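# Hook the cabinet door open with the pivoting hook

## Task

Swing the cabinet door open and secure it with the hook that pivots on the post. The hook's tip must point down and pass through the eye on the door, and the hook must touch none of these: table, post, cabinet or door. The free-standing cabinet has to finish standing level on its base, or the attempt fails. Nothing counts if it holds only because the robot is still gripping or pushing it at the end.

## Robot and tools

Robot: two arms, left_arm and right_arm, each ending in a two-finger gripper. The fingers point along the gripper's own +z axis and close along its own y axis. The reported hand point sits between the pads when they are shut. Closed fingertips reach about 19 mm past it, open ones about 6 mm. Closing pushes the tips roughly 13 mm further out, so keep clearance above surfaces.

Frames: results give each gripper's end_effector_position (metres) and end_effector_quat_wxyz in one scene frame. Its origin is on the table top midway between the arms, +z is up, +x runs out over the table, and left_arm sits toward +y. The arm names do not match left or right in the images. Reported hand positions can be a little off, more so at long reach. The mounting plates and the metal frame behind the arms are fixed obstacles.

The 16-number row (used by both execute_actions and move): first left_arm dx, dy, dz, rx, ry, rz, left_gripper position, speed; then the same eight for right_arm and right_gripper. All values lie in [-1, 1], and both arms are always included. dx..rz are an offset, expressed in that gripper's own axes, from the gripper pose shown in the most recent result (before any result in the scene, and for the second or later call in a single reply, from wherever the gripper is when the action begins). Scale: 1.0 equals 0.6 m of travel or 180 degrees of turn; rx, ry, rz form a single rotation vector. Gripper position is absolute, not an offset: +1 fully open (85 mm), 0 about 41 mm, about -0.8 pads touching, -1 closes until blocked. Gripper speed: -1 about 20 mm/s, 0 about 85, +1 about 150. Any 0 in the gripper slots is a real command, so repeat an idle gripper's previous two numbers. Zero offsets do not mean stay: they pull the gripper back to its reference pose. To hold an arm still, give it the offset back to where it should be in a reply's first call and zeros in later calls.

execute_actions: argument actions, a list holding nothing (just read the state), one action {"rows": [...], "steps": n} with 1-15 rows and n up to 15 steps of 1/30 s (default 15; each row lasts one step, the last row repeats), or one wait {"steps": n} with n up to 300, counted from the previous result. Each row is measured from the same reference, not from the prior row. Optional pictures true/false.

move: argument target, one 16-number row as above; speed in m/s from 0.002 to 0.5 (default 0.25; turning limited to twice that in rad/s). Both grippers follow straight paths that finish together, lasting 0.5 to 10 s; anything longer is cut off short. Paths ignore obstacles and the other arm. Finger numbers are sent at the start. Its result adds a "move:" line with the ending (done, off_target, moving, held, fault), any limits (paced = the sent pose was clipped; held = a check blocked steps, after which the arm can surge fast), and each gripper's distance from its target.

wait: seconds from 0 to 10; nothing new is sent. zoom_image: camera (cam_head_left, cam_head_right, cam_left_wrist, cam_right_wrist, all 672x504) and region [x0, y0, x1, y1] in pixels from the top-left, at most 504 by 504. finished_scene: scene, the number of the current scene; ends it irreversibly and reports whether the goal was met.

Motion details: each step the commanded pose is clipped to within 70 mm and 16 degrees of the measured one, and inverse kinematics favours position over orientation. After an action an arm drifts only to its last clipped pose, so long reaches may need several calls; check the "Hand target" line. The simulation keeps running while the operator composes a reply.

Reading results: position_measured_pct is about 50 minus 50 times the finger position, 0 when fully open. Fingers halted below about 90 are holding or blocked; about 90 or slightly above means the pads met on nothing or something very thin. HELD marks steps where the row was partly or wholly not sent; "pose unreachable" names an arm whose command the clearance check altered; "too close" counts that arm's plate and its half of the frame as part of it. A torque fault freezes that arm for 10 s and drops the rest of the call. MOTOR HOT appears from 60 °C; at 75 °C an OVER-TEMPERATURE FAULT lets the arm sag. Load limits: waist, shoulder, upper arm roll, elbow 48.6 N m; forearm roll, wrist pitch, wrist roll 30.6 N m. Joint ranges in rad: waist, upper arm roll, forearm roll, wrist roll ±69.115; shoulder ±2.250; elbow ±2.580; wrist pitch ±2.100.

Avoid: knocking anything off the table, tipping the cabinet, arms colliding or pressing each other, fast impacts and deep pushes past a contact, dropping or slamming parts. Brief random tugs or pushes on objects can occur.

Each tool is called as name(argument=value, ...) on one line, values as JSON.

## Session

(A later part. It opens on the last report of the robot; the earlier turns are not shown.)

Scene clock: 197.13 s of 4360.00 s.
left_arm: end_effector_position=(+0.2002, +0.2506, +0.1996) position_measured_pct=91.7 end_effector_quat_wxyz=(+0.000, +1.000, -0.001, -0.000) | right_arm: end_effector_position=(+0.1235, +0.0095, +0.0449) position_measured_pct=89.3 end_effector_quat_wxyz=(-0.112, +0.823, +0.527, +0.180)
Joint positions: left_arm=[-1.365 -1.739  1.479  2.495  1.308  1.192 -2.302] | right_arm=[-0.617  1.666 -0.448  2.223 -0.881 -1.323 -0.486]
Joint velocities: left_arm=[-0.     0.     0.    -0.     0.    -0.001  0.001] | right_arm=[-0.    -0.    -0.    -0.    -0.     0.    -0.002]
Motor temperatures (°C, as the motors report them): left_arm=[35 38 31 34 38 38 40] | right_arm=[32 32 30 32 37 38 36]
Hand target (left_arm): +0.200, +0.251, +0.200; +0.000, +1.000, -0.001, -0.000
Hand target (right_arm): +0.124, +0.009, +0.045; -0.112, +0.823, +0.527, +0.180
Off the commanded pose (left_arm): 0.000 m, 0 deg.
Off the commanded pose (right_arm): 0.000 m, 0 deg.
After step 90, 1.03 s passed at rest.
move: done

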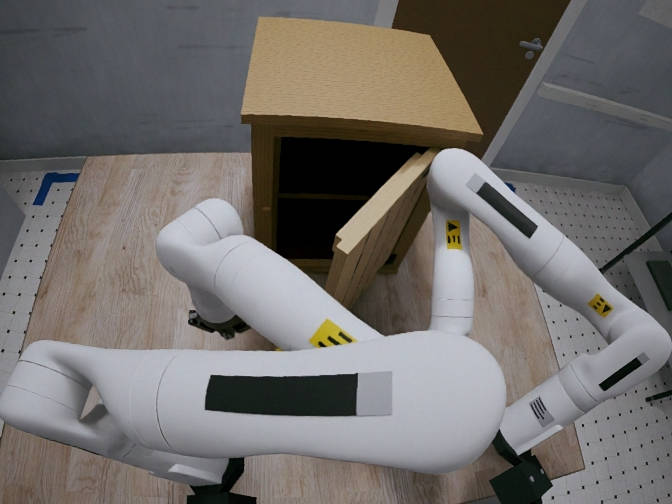

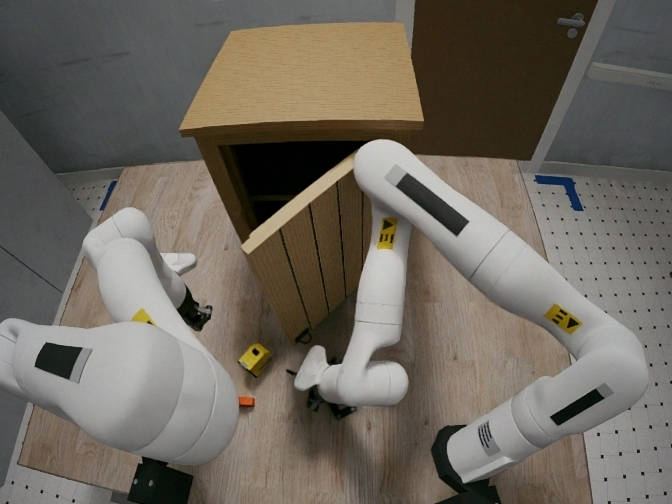

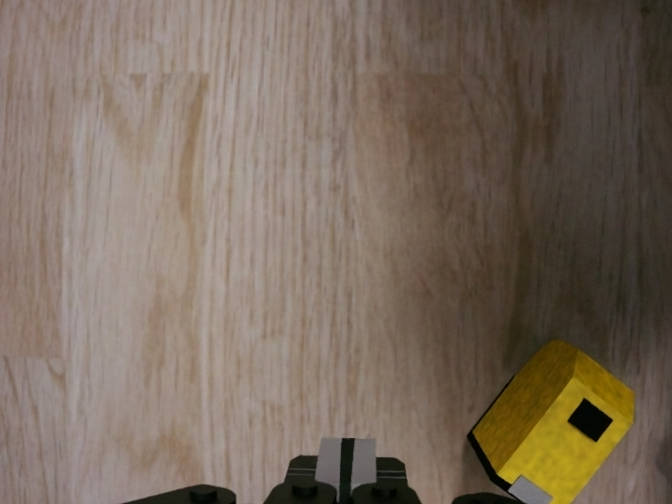

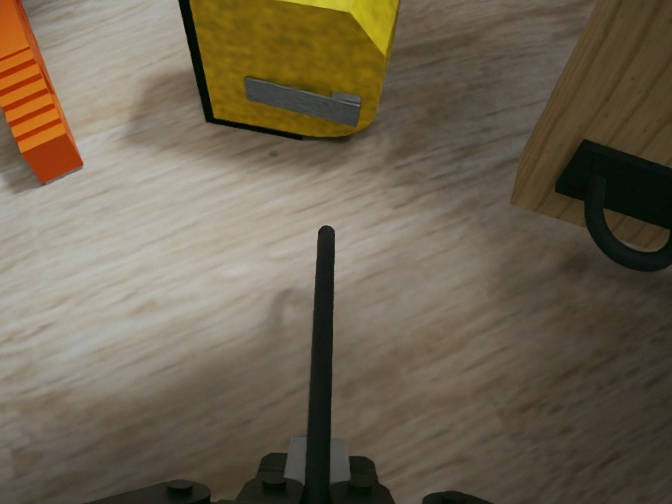

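move(target=[0,0,0,0,0,0,-1,0.5, 0,0,0,0,0,0,-0.3,0])

move(target=[0,0,0,0,0,0,-1,0.5, 0,0,-0.022,0,0,0,-0.3,0], speed=0.05)

move(target=[0,0,0,0,0,0,-1,0.5, 0,0,0,0,0,0,-1,0])

Scene clock: 212.77 s of 4360.00 s.
left_arm: end_effector_position=(+0.2002, +0.2506, +0.1996) position_measured_pct=91.7 end_effector_quat_wxyz=(+0.000, +1.000, -0.001, -0.000) | right_arm: end_effector_position=(+0.1235, +0.0095, +0.0449) position_measured_pct=65.1 end_effector_quat_wxyz=(-0.112, +0.823, +0.527, +0.180)
Joint positions: left_arm=[-1.365 -1.739  1.479  2.495  1.308  1.192 -2.302] | right_arm=[-0.617  1.666 -0.448  2.223 -0.881 -1.323 -0.486]
Joint velocities: left_arm=[-0.     0.001 -0.    -0.001  0.001  0.     0.   ] | right_arm=[ 0.     0.     0.    -0.    -0.    -0.002  0.   ]
Motor temperatures (°C, as the motors report them): left_arm=[35 38 31 34 38 38 40] | right_arm=[32 32 30 32 37 38 36]
Hand target (left_arm): +0.200, +0.251, +0.200; +0.000, +1.000, -0.001, -0.000
Hand target (right_arm): +0.124, +0.009, +0.045; -0.112, +0.823, +0.527, +0.180
Off the commanded pose (left_arm): 0.000 m, 0 deg.
Off the commanded pose (right_arm): 0.000 m, 0 deg.
After step 90, 11.93 s passed at rest.
move: done

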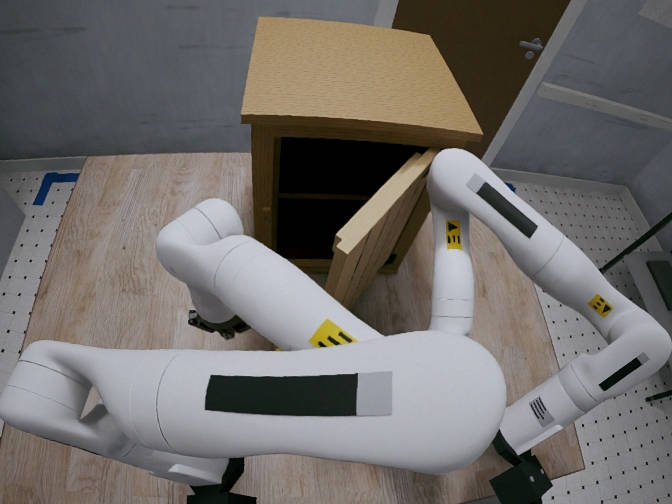

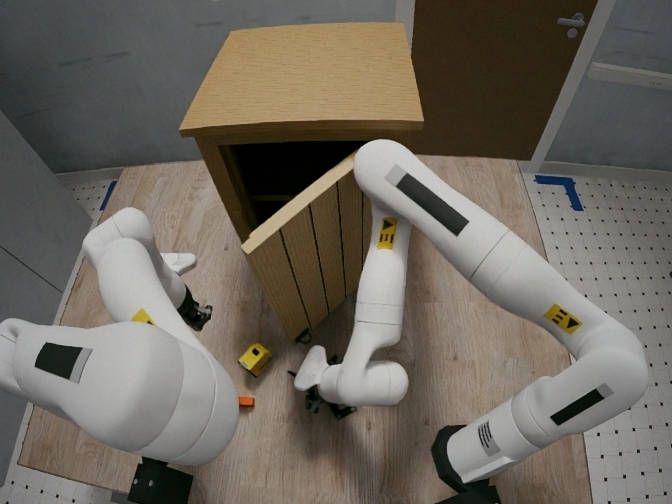

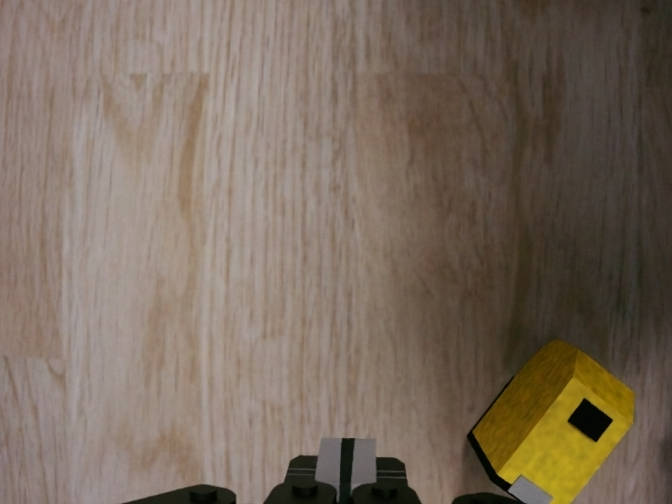

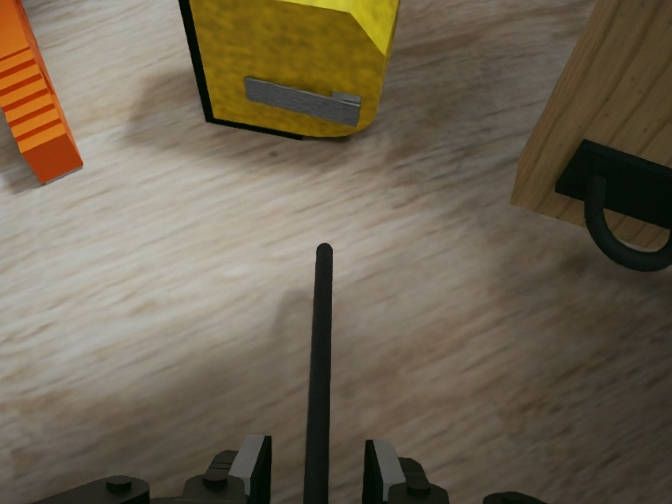

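Scene clock: 213.50 s of 4360.00 s.
left_arm: end_effector_position=(+0.2002, +0.2506, +0.1996) position_measured_pct=91.7 end_effector_quat_wxyz=(+0.000, +1.000, -0.001, -0.000) | right_arm: end_effector_position=(+0.1212, +0.0045, +0.0568) position_measured_pct=65.1 end_effector_quat_wxyz=(-0.112, +0.823, +0.527, +0.180)
Joint positions: left_arm=[-1.365 -1.739  1.479  2.495  1.308  1.192 -2.302] | right_arm=[-0.632  1.649 -0.47   2.252 -0.907 -1.338 -0.5  ]
Joint velocities: left_arm=[ 0.001 -0.     0.     0.001 -0.    -0.    -0.001] | right_arm=[-0.001 -0.001 -0.002  0.002 -0.001 -0.     0.   ]
Motor temperatures (°C, as the motors report them): left_arm=[35 38 31 34 38 38 40] | right_arm=[32 32 30 32 37 38 36]
Hand target (left_arm): +0.200, +0.251, +0.200; +0.000, +1.000, -0.001, -0.000
Hand target (right_arm): +0.121, +0.005, +0.057; -0.112, +0.823, +0.527, +0.180
Off the commanded pose (left_arm): 0.000 m, 0 deg.
Off the commanded pose (right_arm): 0.000 m, 0 deg.
move: done

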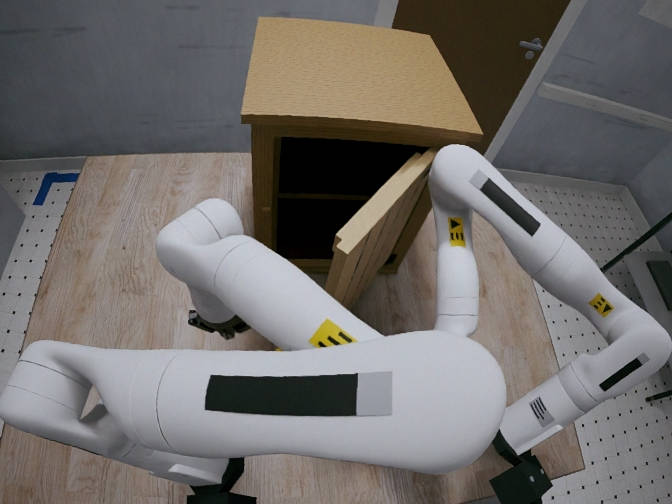

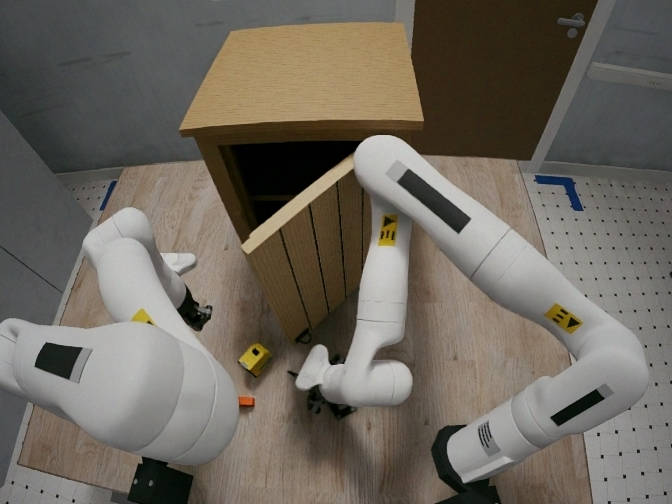

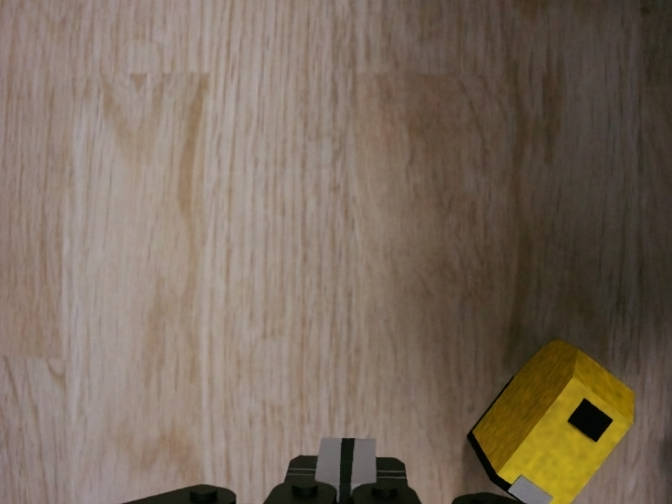

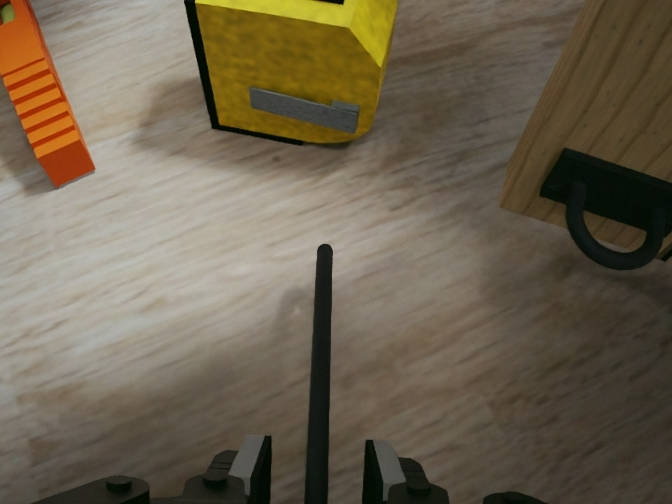

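Scene clock: 214.07 s of 4360.00 s.
left_arm: end_effector_position=(+0.2002, +0.2506, +0.1996) position_measured_pct=91.7 end_effector_quat_wxyz=(+0.000, +1.000, -0.001, -0.000) | right_arm: end_effector_position=(+0.1214, +0.0043, +0.0567) position_measured_pct=88.9 end_effector_quat_wxyz=(-0.112, +0.823, +0.527, +0.180)
Joint positions: left_arm=[-1.365 -1.739  1.479  2.495  1.308  1.192 -2.302] | right_arm=[-0.631  1.648 -0.47   2.252 -0.907 -1.338 -0.5  ]
Joint velocities: left_arm=[-0.    -0.     0.    -0.    -0.     0.001  0.001] | right_arm=[ 0.     0.    -0.001 -0.    -0.001  0.001  0.   ]
Motor temperatures (°C, as the motors report them): left_arm=[35 38 31 34 38 38 40] | right_arm=[32 32 30 32 37 38 36]
Hand target (left_arm): +0.200, +0.251, +0.200; +0.000, +1.000, -0.001, -0.000
Hand target (right_arm): +0.121, +0.004, +0.057; -0.112, +0.823, +0.527, +0.180
Off the commanded pose (left_arm): 0.000 m, 0 deg.
Off the commanded pose (right_arm): 0.000 m, 0 deg.
move: done

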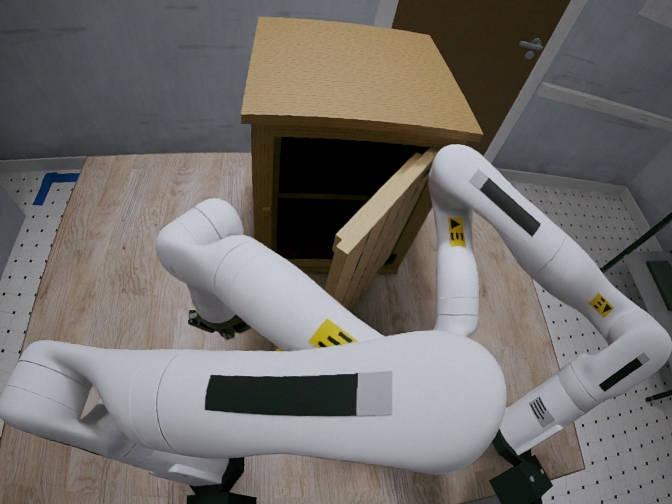

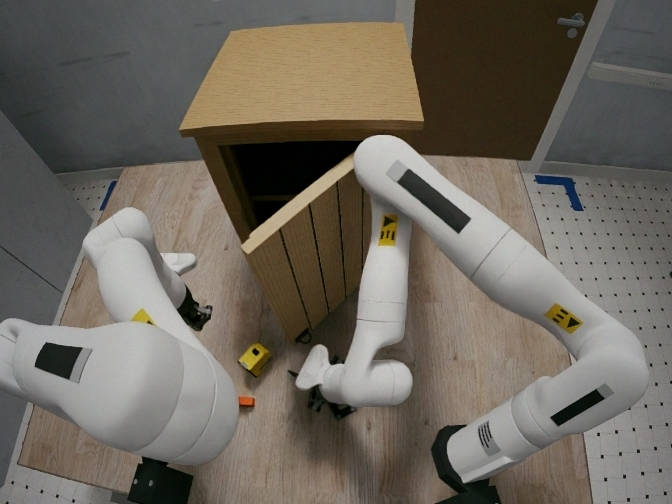

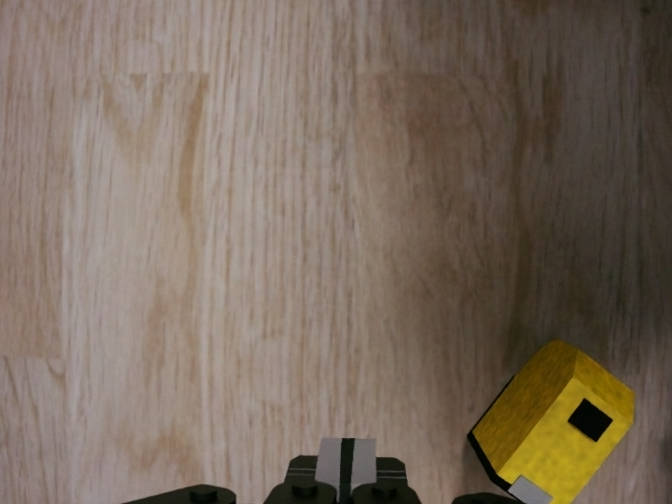

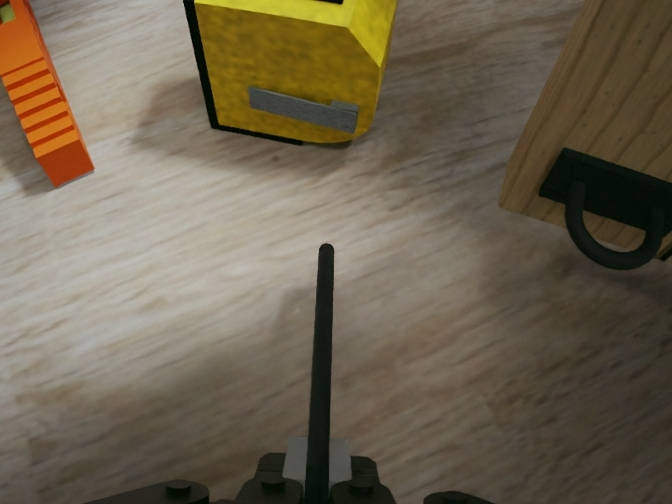

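move(target=[0,0,0,0,0,0,-1,0.5, 0.0195,0,-0.05,0,0.183,0,-1,0], speed=0.1)

Scene clock: 227.57 s of 4360.00 s.
left_arm: end_effector_position=(+0.2002, +0.2506, +0.1996) position_measured_pct=91.7 end_effector_quat_wxyz=(+0.000, +1.000, -0.001, -0.000) | right_arm: end_effector_position=(+0.1244, +0.0102, +0.0866) position_measured_pct=88.9 end_effector_quat_wxyz=(-0.235, +0.758, +0.480, +0.374)
Joint positions: left_arm=[-1.365 -1.739  1.479  2.495  1.308  1.192 -2.302] | right_arm=[-0.663  1.95  -0.231  2.432 -0.325 -1.98  -0.862]
Joint velocities: left_arm=[ 0.    -0.    -0.    -0.001 -0.     0.001 -0.001] | right_arm=[-0.     0.    -0.001  0.     0.    -0.     0.001]
Motor temperatures (°C, as the motors report them): left_arm=[35 38 30 34 38 38 40] | right_arm=[32 32 30 32 37 38 36]
Hand target (left_arm): +0.200, +0.251, +0.200; +0.000, +1.000, -0.001, -0.000
Hand target (right_arm): +0.124, +0.009, +0.087; -0.234, +0.758, +0.481, +0.373
Off the commanded pose (left_arm): 0.000 m, 0 deg.
Off the commanded pose (right_arm): 0.009 m, 5 deg.
After step 90, 7.37 s passed at rest.
move: held (right_arm); limits=held; held on 20 of 94 steps (right_arm), including the last (right_arm)
pose unreachable (right arm): on one or more control steps of this call this arm could not follow its commanded pose, so it was not sent that pose on those steps. On the call's last step it was still not sent that pose. It may still have moved: this result reports where it is.
cause: the commanded pose would bring two parts of the arm too close to each other (joints 1 (waist) to 6 (wrist pitch) lie between them).

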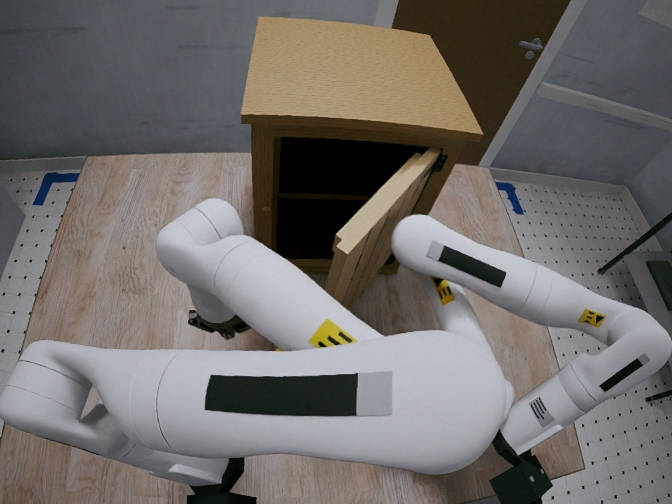

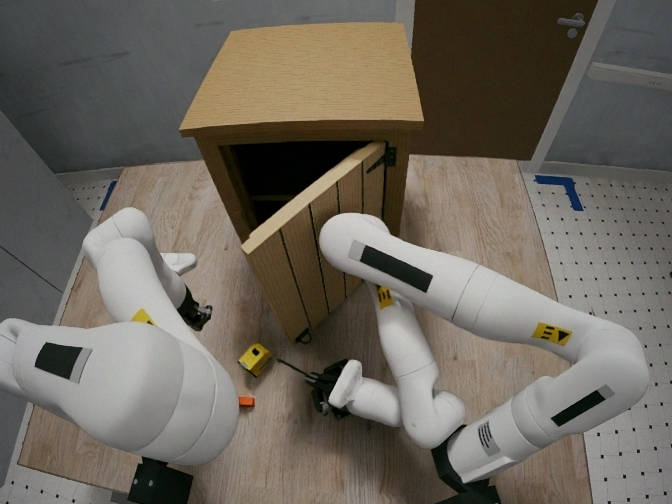

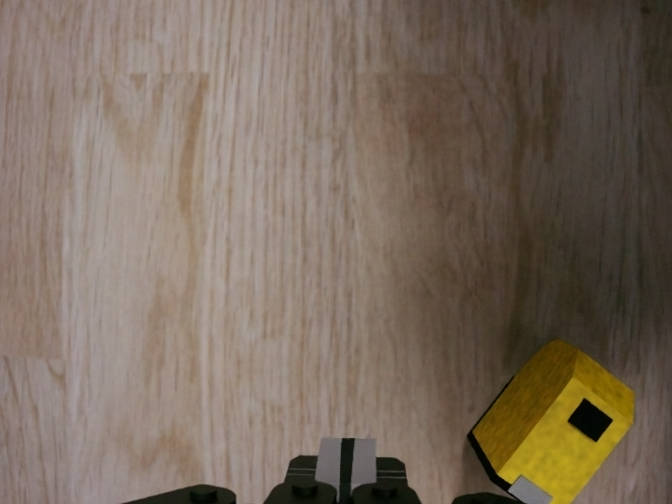

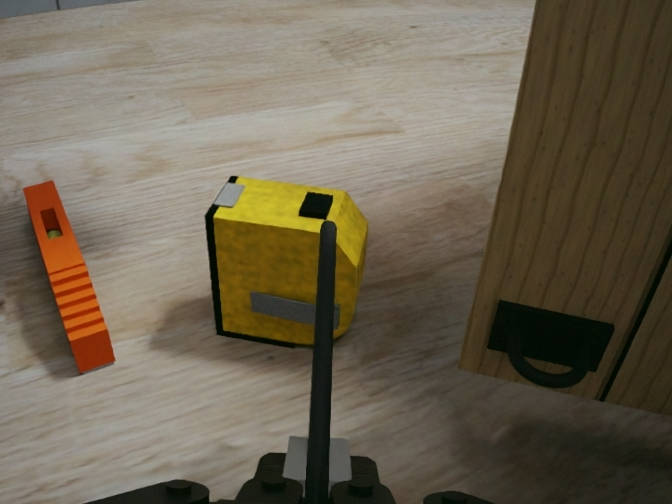

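move(target=[0,0,0,0,0,0,-1,0.5, 0.001,0.057,-0.022,-0.130,-0.094,0.136,-1,0], speed=0.08)

Scene clock: 251.77 s of 4360.00 s.
left_arm: end_effector_position=(+0.2002, +0.2506, +0.1996) position_measured_pct=91.7 end_effector_quat_wxyz=(+0.000, +1.000, -0.001, -0.000) | right_arm: end_effector_position=(+0.1425, -0.0133, +0.0896) position_measured_pct=88.9 end_effector_quat_wxyz=(-0.081, +0.921, +0.257, +0.281)
Joint positions: left_arm=[-1.365 -1.739  1.479  2.495  1.308  1.192 -2.302] | right_arm=[-0.564  1.93  -0.751  2.221 -0.975 -2.044 -0.95 ]
Joint velocities: left_arm=[ 0.     0.     0.     0.001 -0.     0.002  0.   ] | right_arm=[-0.008 -0.007  0.005 -0.002 -0.01   0.012 -0.01 ]
Motor temperatures (°C, as the motors report them): left_arm=[35 37 30 34 38 38 40] | right_arm=[32 32 30 32 37 38 36]
Hand target (left_arm): +0.200, +0.251, +0.200; +0.000, +1.000, -0.001, -0.000
Hand target (right_arm): +0.151, -0.013, +0.095; -0.079, +0.919, +0.254, +0.291
Off the commanded pose (left_arm): 0.000 m, 0 deg.
Off the commanded pose (right_arm): 0.010 m, 1 deg.
After step 90, 16.80 s passed at rest.
move: off_target (right_arm)

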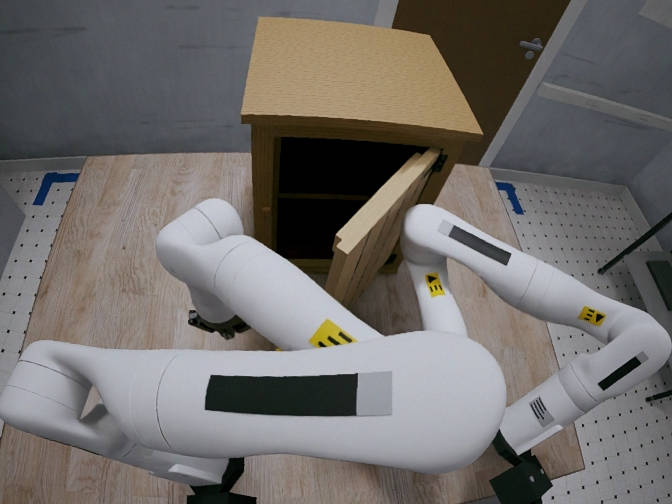

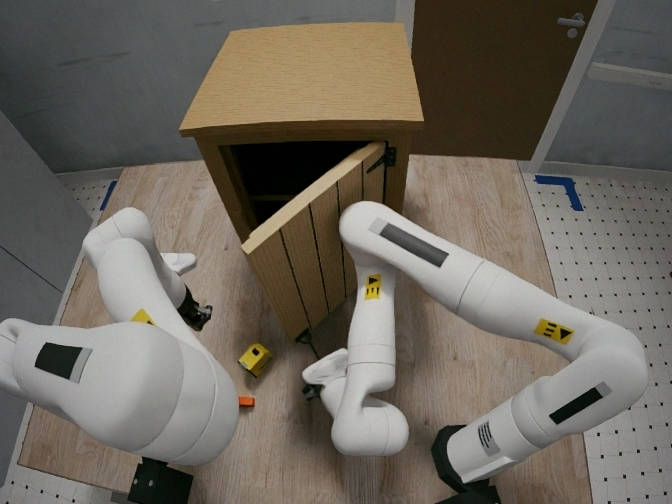

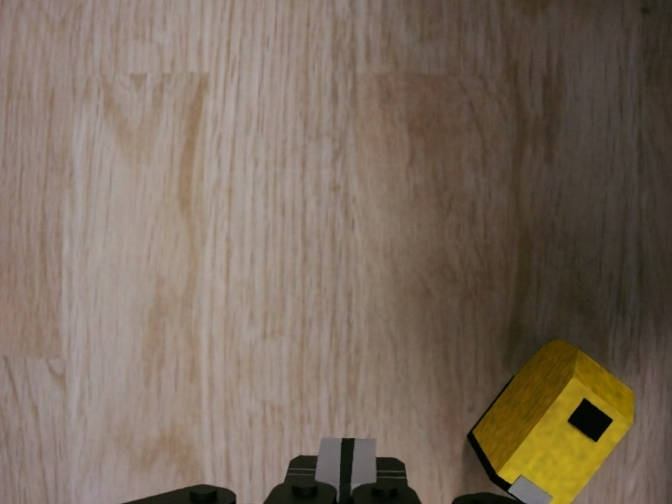

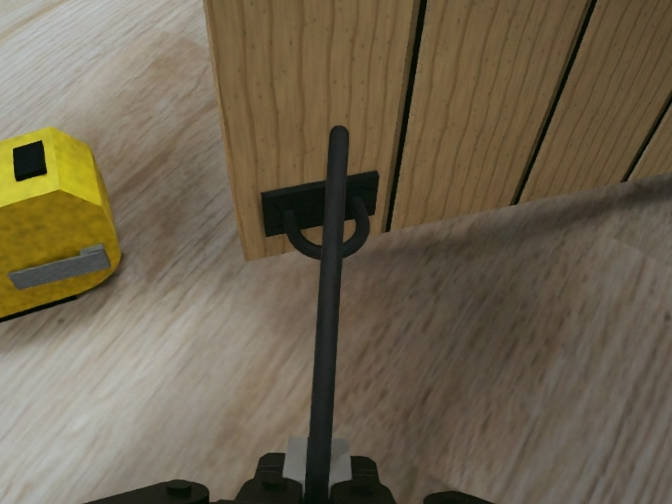

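move(target=[0,0,0,0,0,0,-1,0.5, -0.011,-0.002,0.022,0,0,0,-1,0], speed=0.03)

Scene clock: 261.57 s of 4360.00 s.
left_arm: end_effector_position=(+0.2002, +0.2506, +0.1996) position_measured_pct=91.7 end_effector_quat_wxyz=(+0.000, +1.000, -0.001, -0.000) | right_arm: end_effector_position=(+0.1441, -0.0103, +0.0774) position_measured_pct=88.9 end_effector_quat_wxyz=(-0.082, +0.920, +0.257, +0.283)
Joint positions: left_arm=[-1.365 -1.739  1.479  2.495  1.308  1.192 -2.302] | right_arm=[-0.549  1.94  -0.715  2.203 -0.934 -2.023 -0.939]
Joint velocities: left_arm=[-0.     0.001  0.    -0.001 -0.     0.001  0.001] | right_arm=[ 0.003  0.001 -0.    -0.     0.002 -0.002  0.001]
Motor temperatures (°C, as the motors report them): left_arm=[35 37 30 34 38 38 40] | right_arm=[32 32 30 32 37 39 36]
Hand target (left_arm): +0.200, +0.251, +0.200; +0.000, +1.000, -0.001, -0.000
Hand target (right_arm): +0.143, -0.011, +0.075; -0.081, +0.921, +0.257, +0.281
Off the commanded pose (left_arm): 0.000 m, 0 deg.
Off the commanded pose (right_arm): 0.003 m, 0 deg.
After step 90, 6.03 s passed at rest.
move: done

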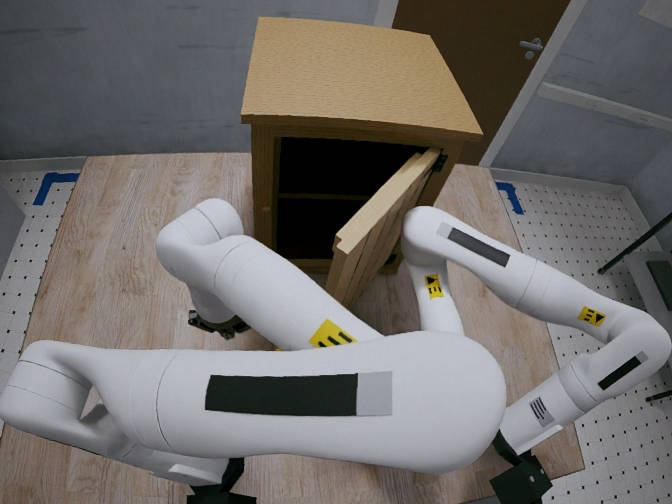

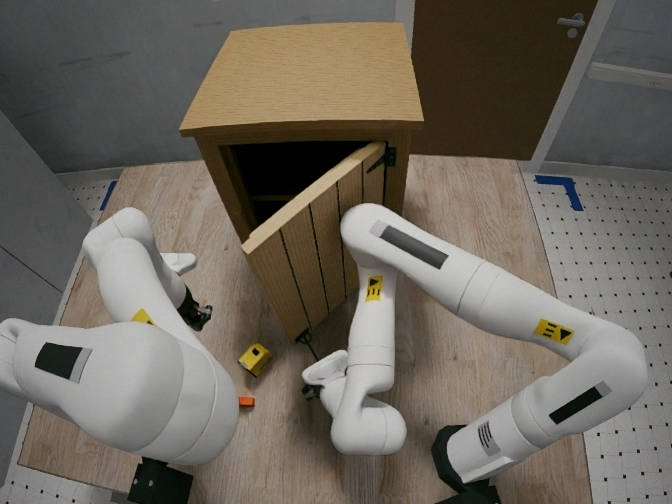

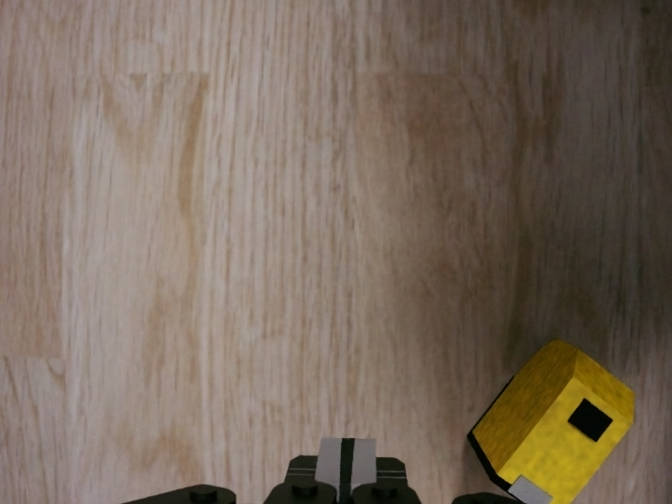

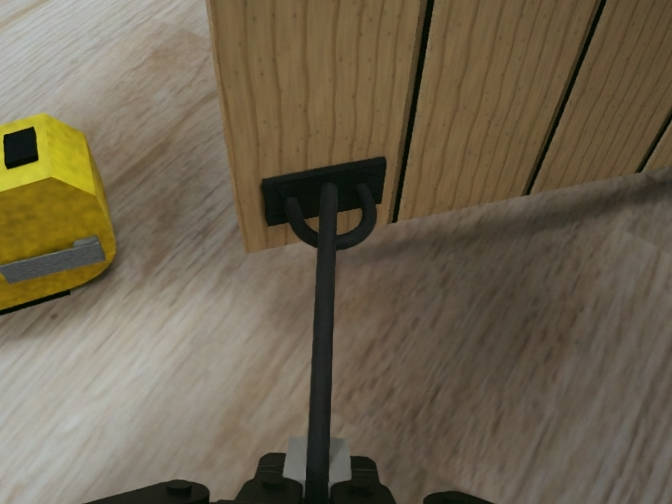

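zoom_image(camera="cam_head_right", region=[260, 310, 360, 380])

Region (260, 310, 360, 380) of cam_head_right's 672x504 image, scaled by 5.040, with more detail than that image has; it fills the top 353 rows of this view, and the rest is white.

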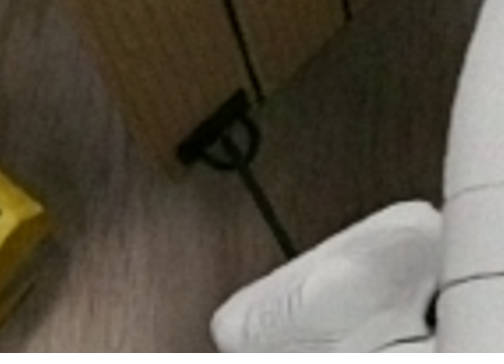

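move(target=[0,0,0,0,0,0,-1,0.5, -0.008,0,0.012,0,0,0,-1,0], speed=0.03)

Scene clock: 276.43 s of 4360.00 s.
left_arm: end_effector_position=(+0.2002, +0.2506, +0.1996) position_measured_pct=91.7 end_effector_quat_wxyz=(+0.000, +1.000, -0.001, -0.000) | right_arm: end_effector_position=(+0.1445, -0.0098, +0.0719) position_measured_pct=88.9 end_effector_quat_wxyz=(-0.084, +0.919, +0.259, +0.284)
Joint positions: left_arm=[-1.365 -1.739  1.479  2.495  1.308  1.192 -2.302] | right_arm=[-0.543  1.946 -0.696  2.199 -0.913 -2.015 -0.937]
Joint velocities: left_arm=[ 0.    -0.001  0.    -0.     0.    -0.001  0.002] | right_arm=[ 0.002  0.001  0.001  0.001  0.003 -0.002  0.002]
Motor temperatures (°C, as the motors report them): left_arm=[35 37 30 34 38 38 40] | right_arm=[32 32 30 32 37 39 36]
Hand target (left_arm): +0.200, +0.251, +0.200; +0.000, +1.000, -0.001, -0.000
Hand target (right_arm): +0.144, -0.010, +0.069; -0.082, +0.920, +0.257, +0.283
Off the commanded pose (left_arm): 0.000 m, 0 deg.
Off the commanded pose (right_arm): 0.003 m, 0 deg.
After step 90, 11.17 s passed at rest.
move: done

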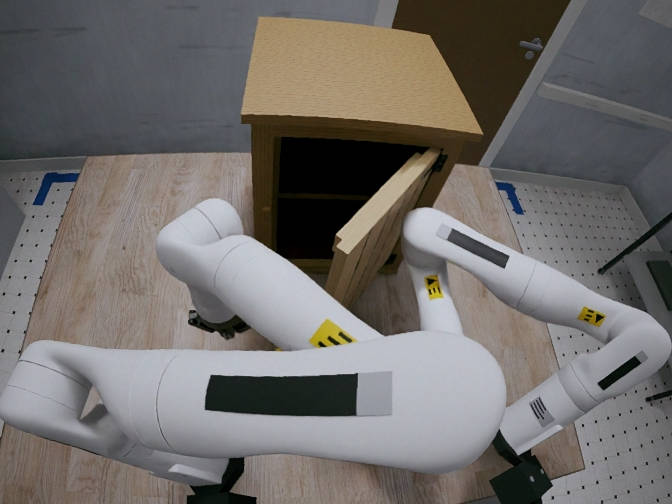

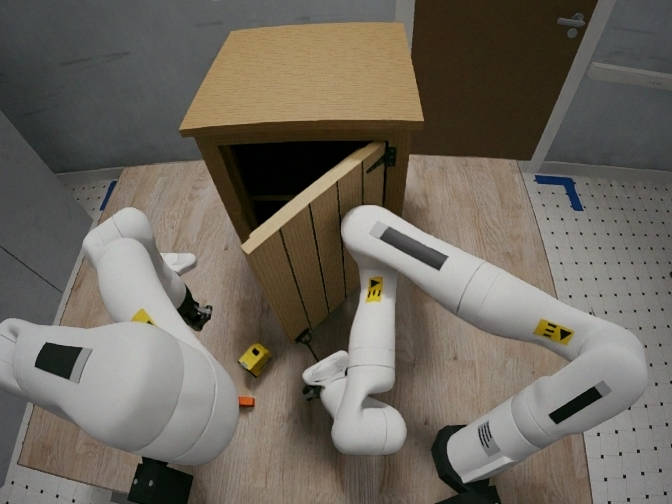

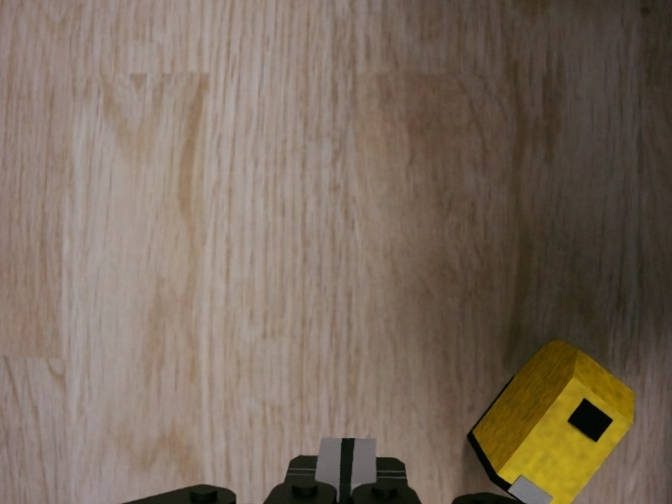

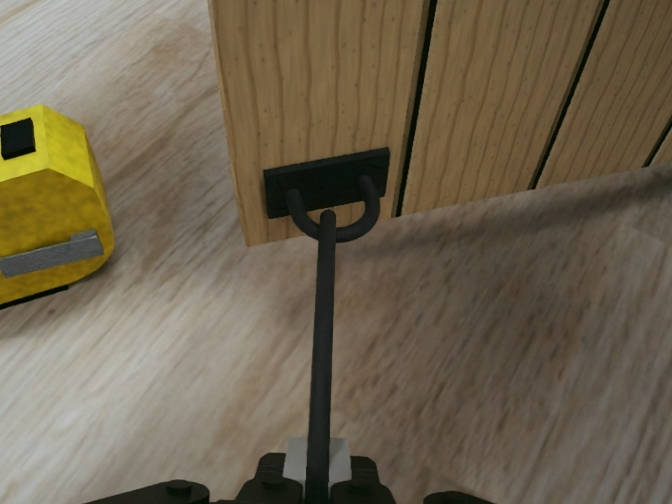

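move(target=[0,0,0,0,0,0,-1,0.5, 0,0,0,0,0,0,0,0])

move(target=[0,0,0,0,0,0,-1,0.5, 0.03,0.08,-0.07,0,0,0,0,0], speed=0.1)

Scene clock: 280.80 s of 4360.00 s.
left_arm: end_effector_position=(+0.2002, +0.2506, +0.1996) position_measured_pct=91.7 end_effector_quat_wxyz=(+0.000, +1.000, -0.001, -0.000) | right_arm: end_effector_position=(+0.1445, -0.0098, +0.0719) position_measured_pct=50.0 end_effector_quat_wxyz=(-0.084, +0.919, +0.259, +0.284)
Joint positions: left_arm=[-1.365 -1.739  1.479  2.495  1.308  1.192 -2.302] | right_arm=[-0.544  1.946 -0.696  2.199 -0.914 -2.014 -0.937]
Joint velocities: left_arm=[-0.     0.    -0.     0.     0.001  0.    -0.001] | right_arm=[-0.     0.     0.    -0.    -0.     0.001 -0.001]
Motor temperatures (°C, as the motors report them): left_arm=[35 37 30 34 38 38 40] | right_arm=[32 32 30 32 37 39 36]
Hand target (left_arm): +0.200, +0.251, +0.200; +0.000, +1.000, -0.001, -0.000
Hand target (right_arm): +0.144, -0.010, +0.072; -0.084, +0.919, +0.259, +0.284
Off the commanded pose (left_arm): 0.000 m, 0 deg.
Off the commanded pose (right_arm): 0.000 m, 0 deg.
After step 90, 0.57 s passed at rest.
move: done

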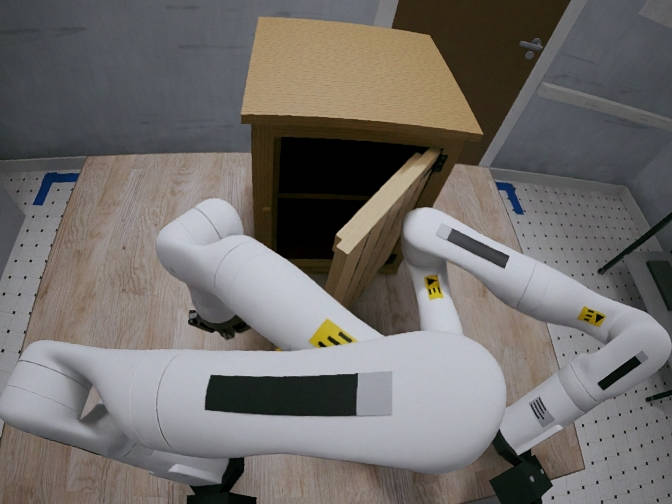

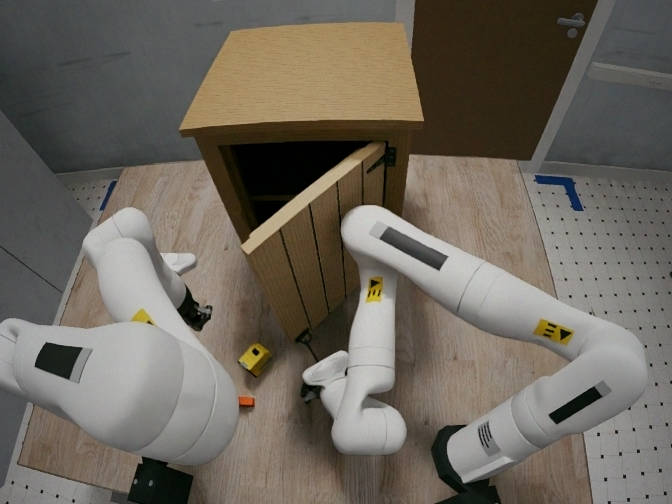

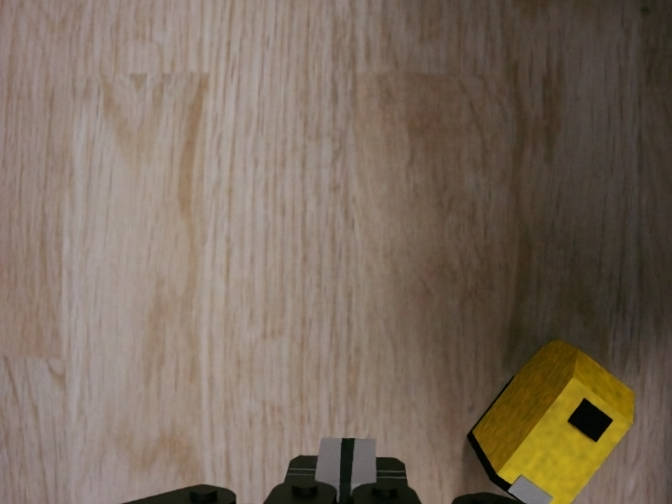

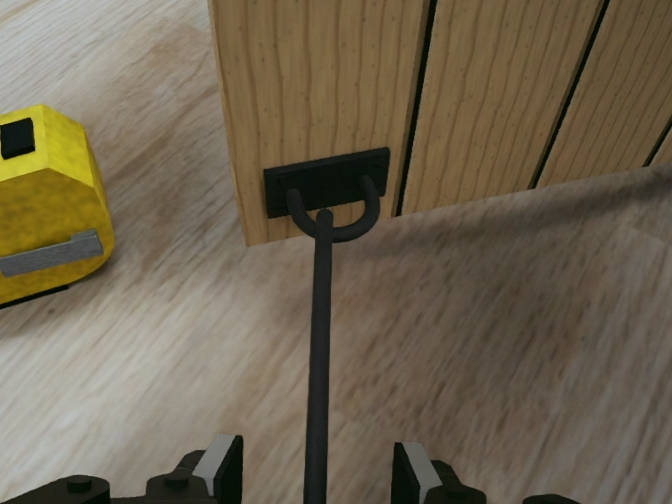

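Scene clock: 281.87 s of 4360.00 s.
left_arm: end_effector_position=(+0.2002, +0.2506, +0.1996) position_measured_pct=91.7 end_effector_quat_wxyz=(+0.000, +1.000, -0.001, -0.000) | right_arm: end_effector_position=(+0.1621, -0.0557, +0.1161) position_measured_pct=50.0 end_effector_quat_wxyz=(-0.084, +0.919, +0.259, +0.284)
Joint positions: left_arm=[-1.365 -1.739  1.479  2.495  1.308  1.192 -2.302] | right_arm=[-0.555  1.866 -0.772  2.389 -1.065 -2.101 -1.058]
Joint velocities: left_arm=[ 0.     0.     0.     0.    -0.     0.001  0.002] | right_arm=[-0.002 -0.005 -0.002  0.003 -0.002  0.001 -0.003]
Motor temperatures (°C, as the motors report them): left_arm=[35 37 30 34 38 38 40] | right_arm=[32 32 30 32 37 39 36]
Hand target (left_arm): +0.200, +0.251, +0.200; +0.000, +1.000, -0.001, -0.000
Hand target (right_arm): +0.162, -0.056, +0.116; -0.084, +0.919, +0.259, +0.284
Off the commanded pose (left_arm): 0.000 m, 0 deg.
Off the commanded pose (right_arm): 0.000 m, 0 deg.
joint sent to its limit (right arm) — the command would take joint 6 (wrist pitch) past its lower limit, so that joint was sent only as far as its limit.
move: done

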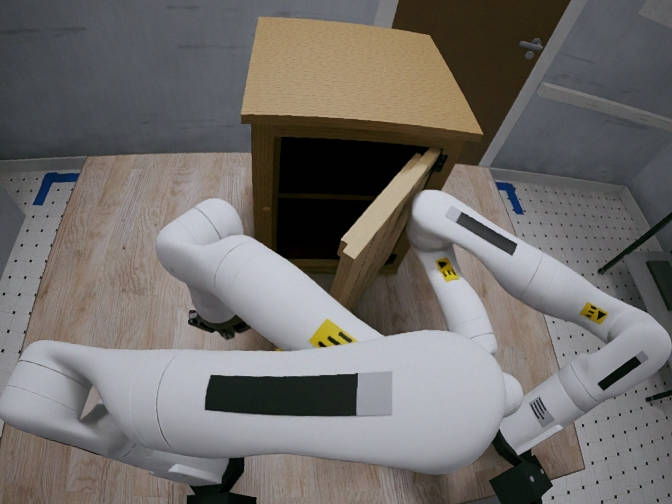

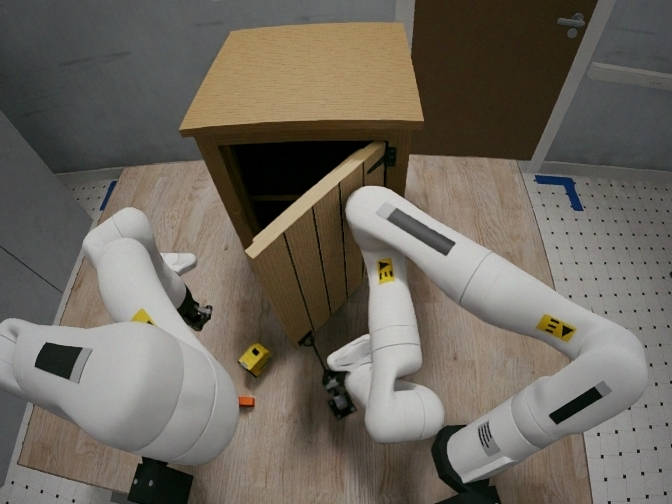

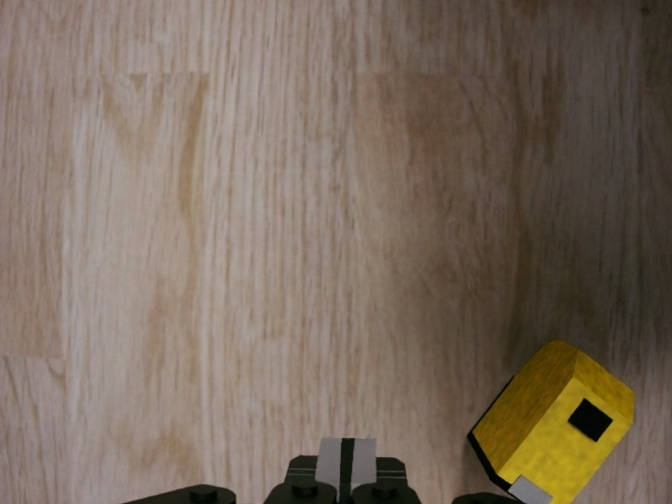

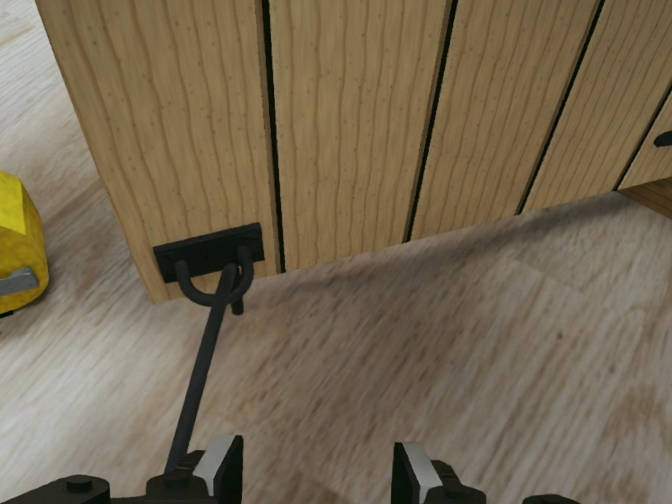

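zoom_image(camera="cam_right_wrist", region=[130, 200, 300, 340])

Region (130, 200, 300, 340) of cam_right_wrist's 672x504 image, scaled by 2.965; it fills the top 415 rows of this view, and the rest is white.

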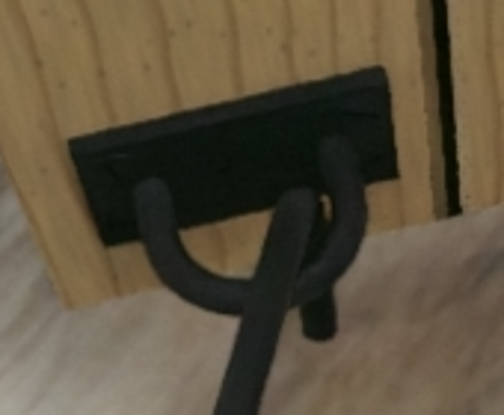

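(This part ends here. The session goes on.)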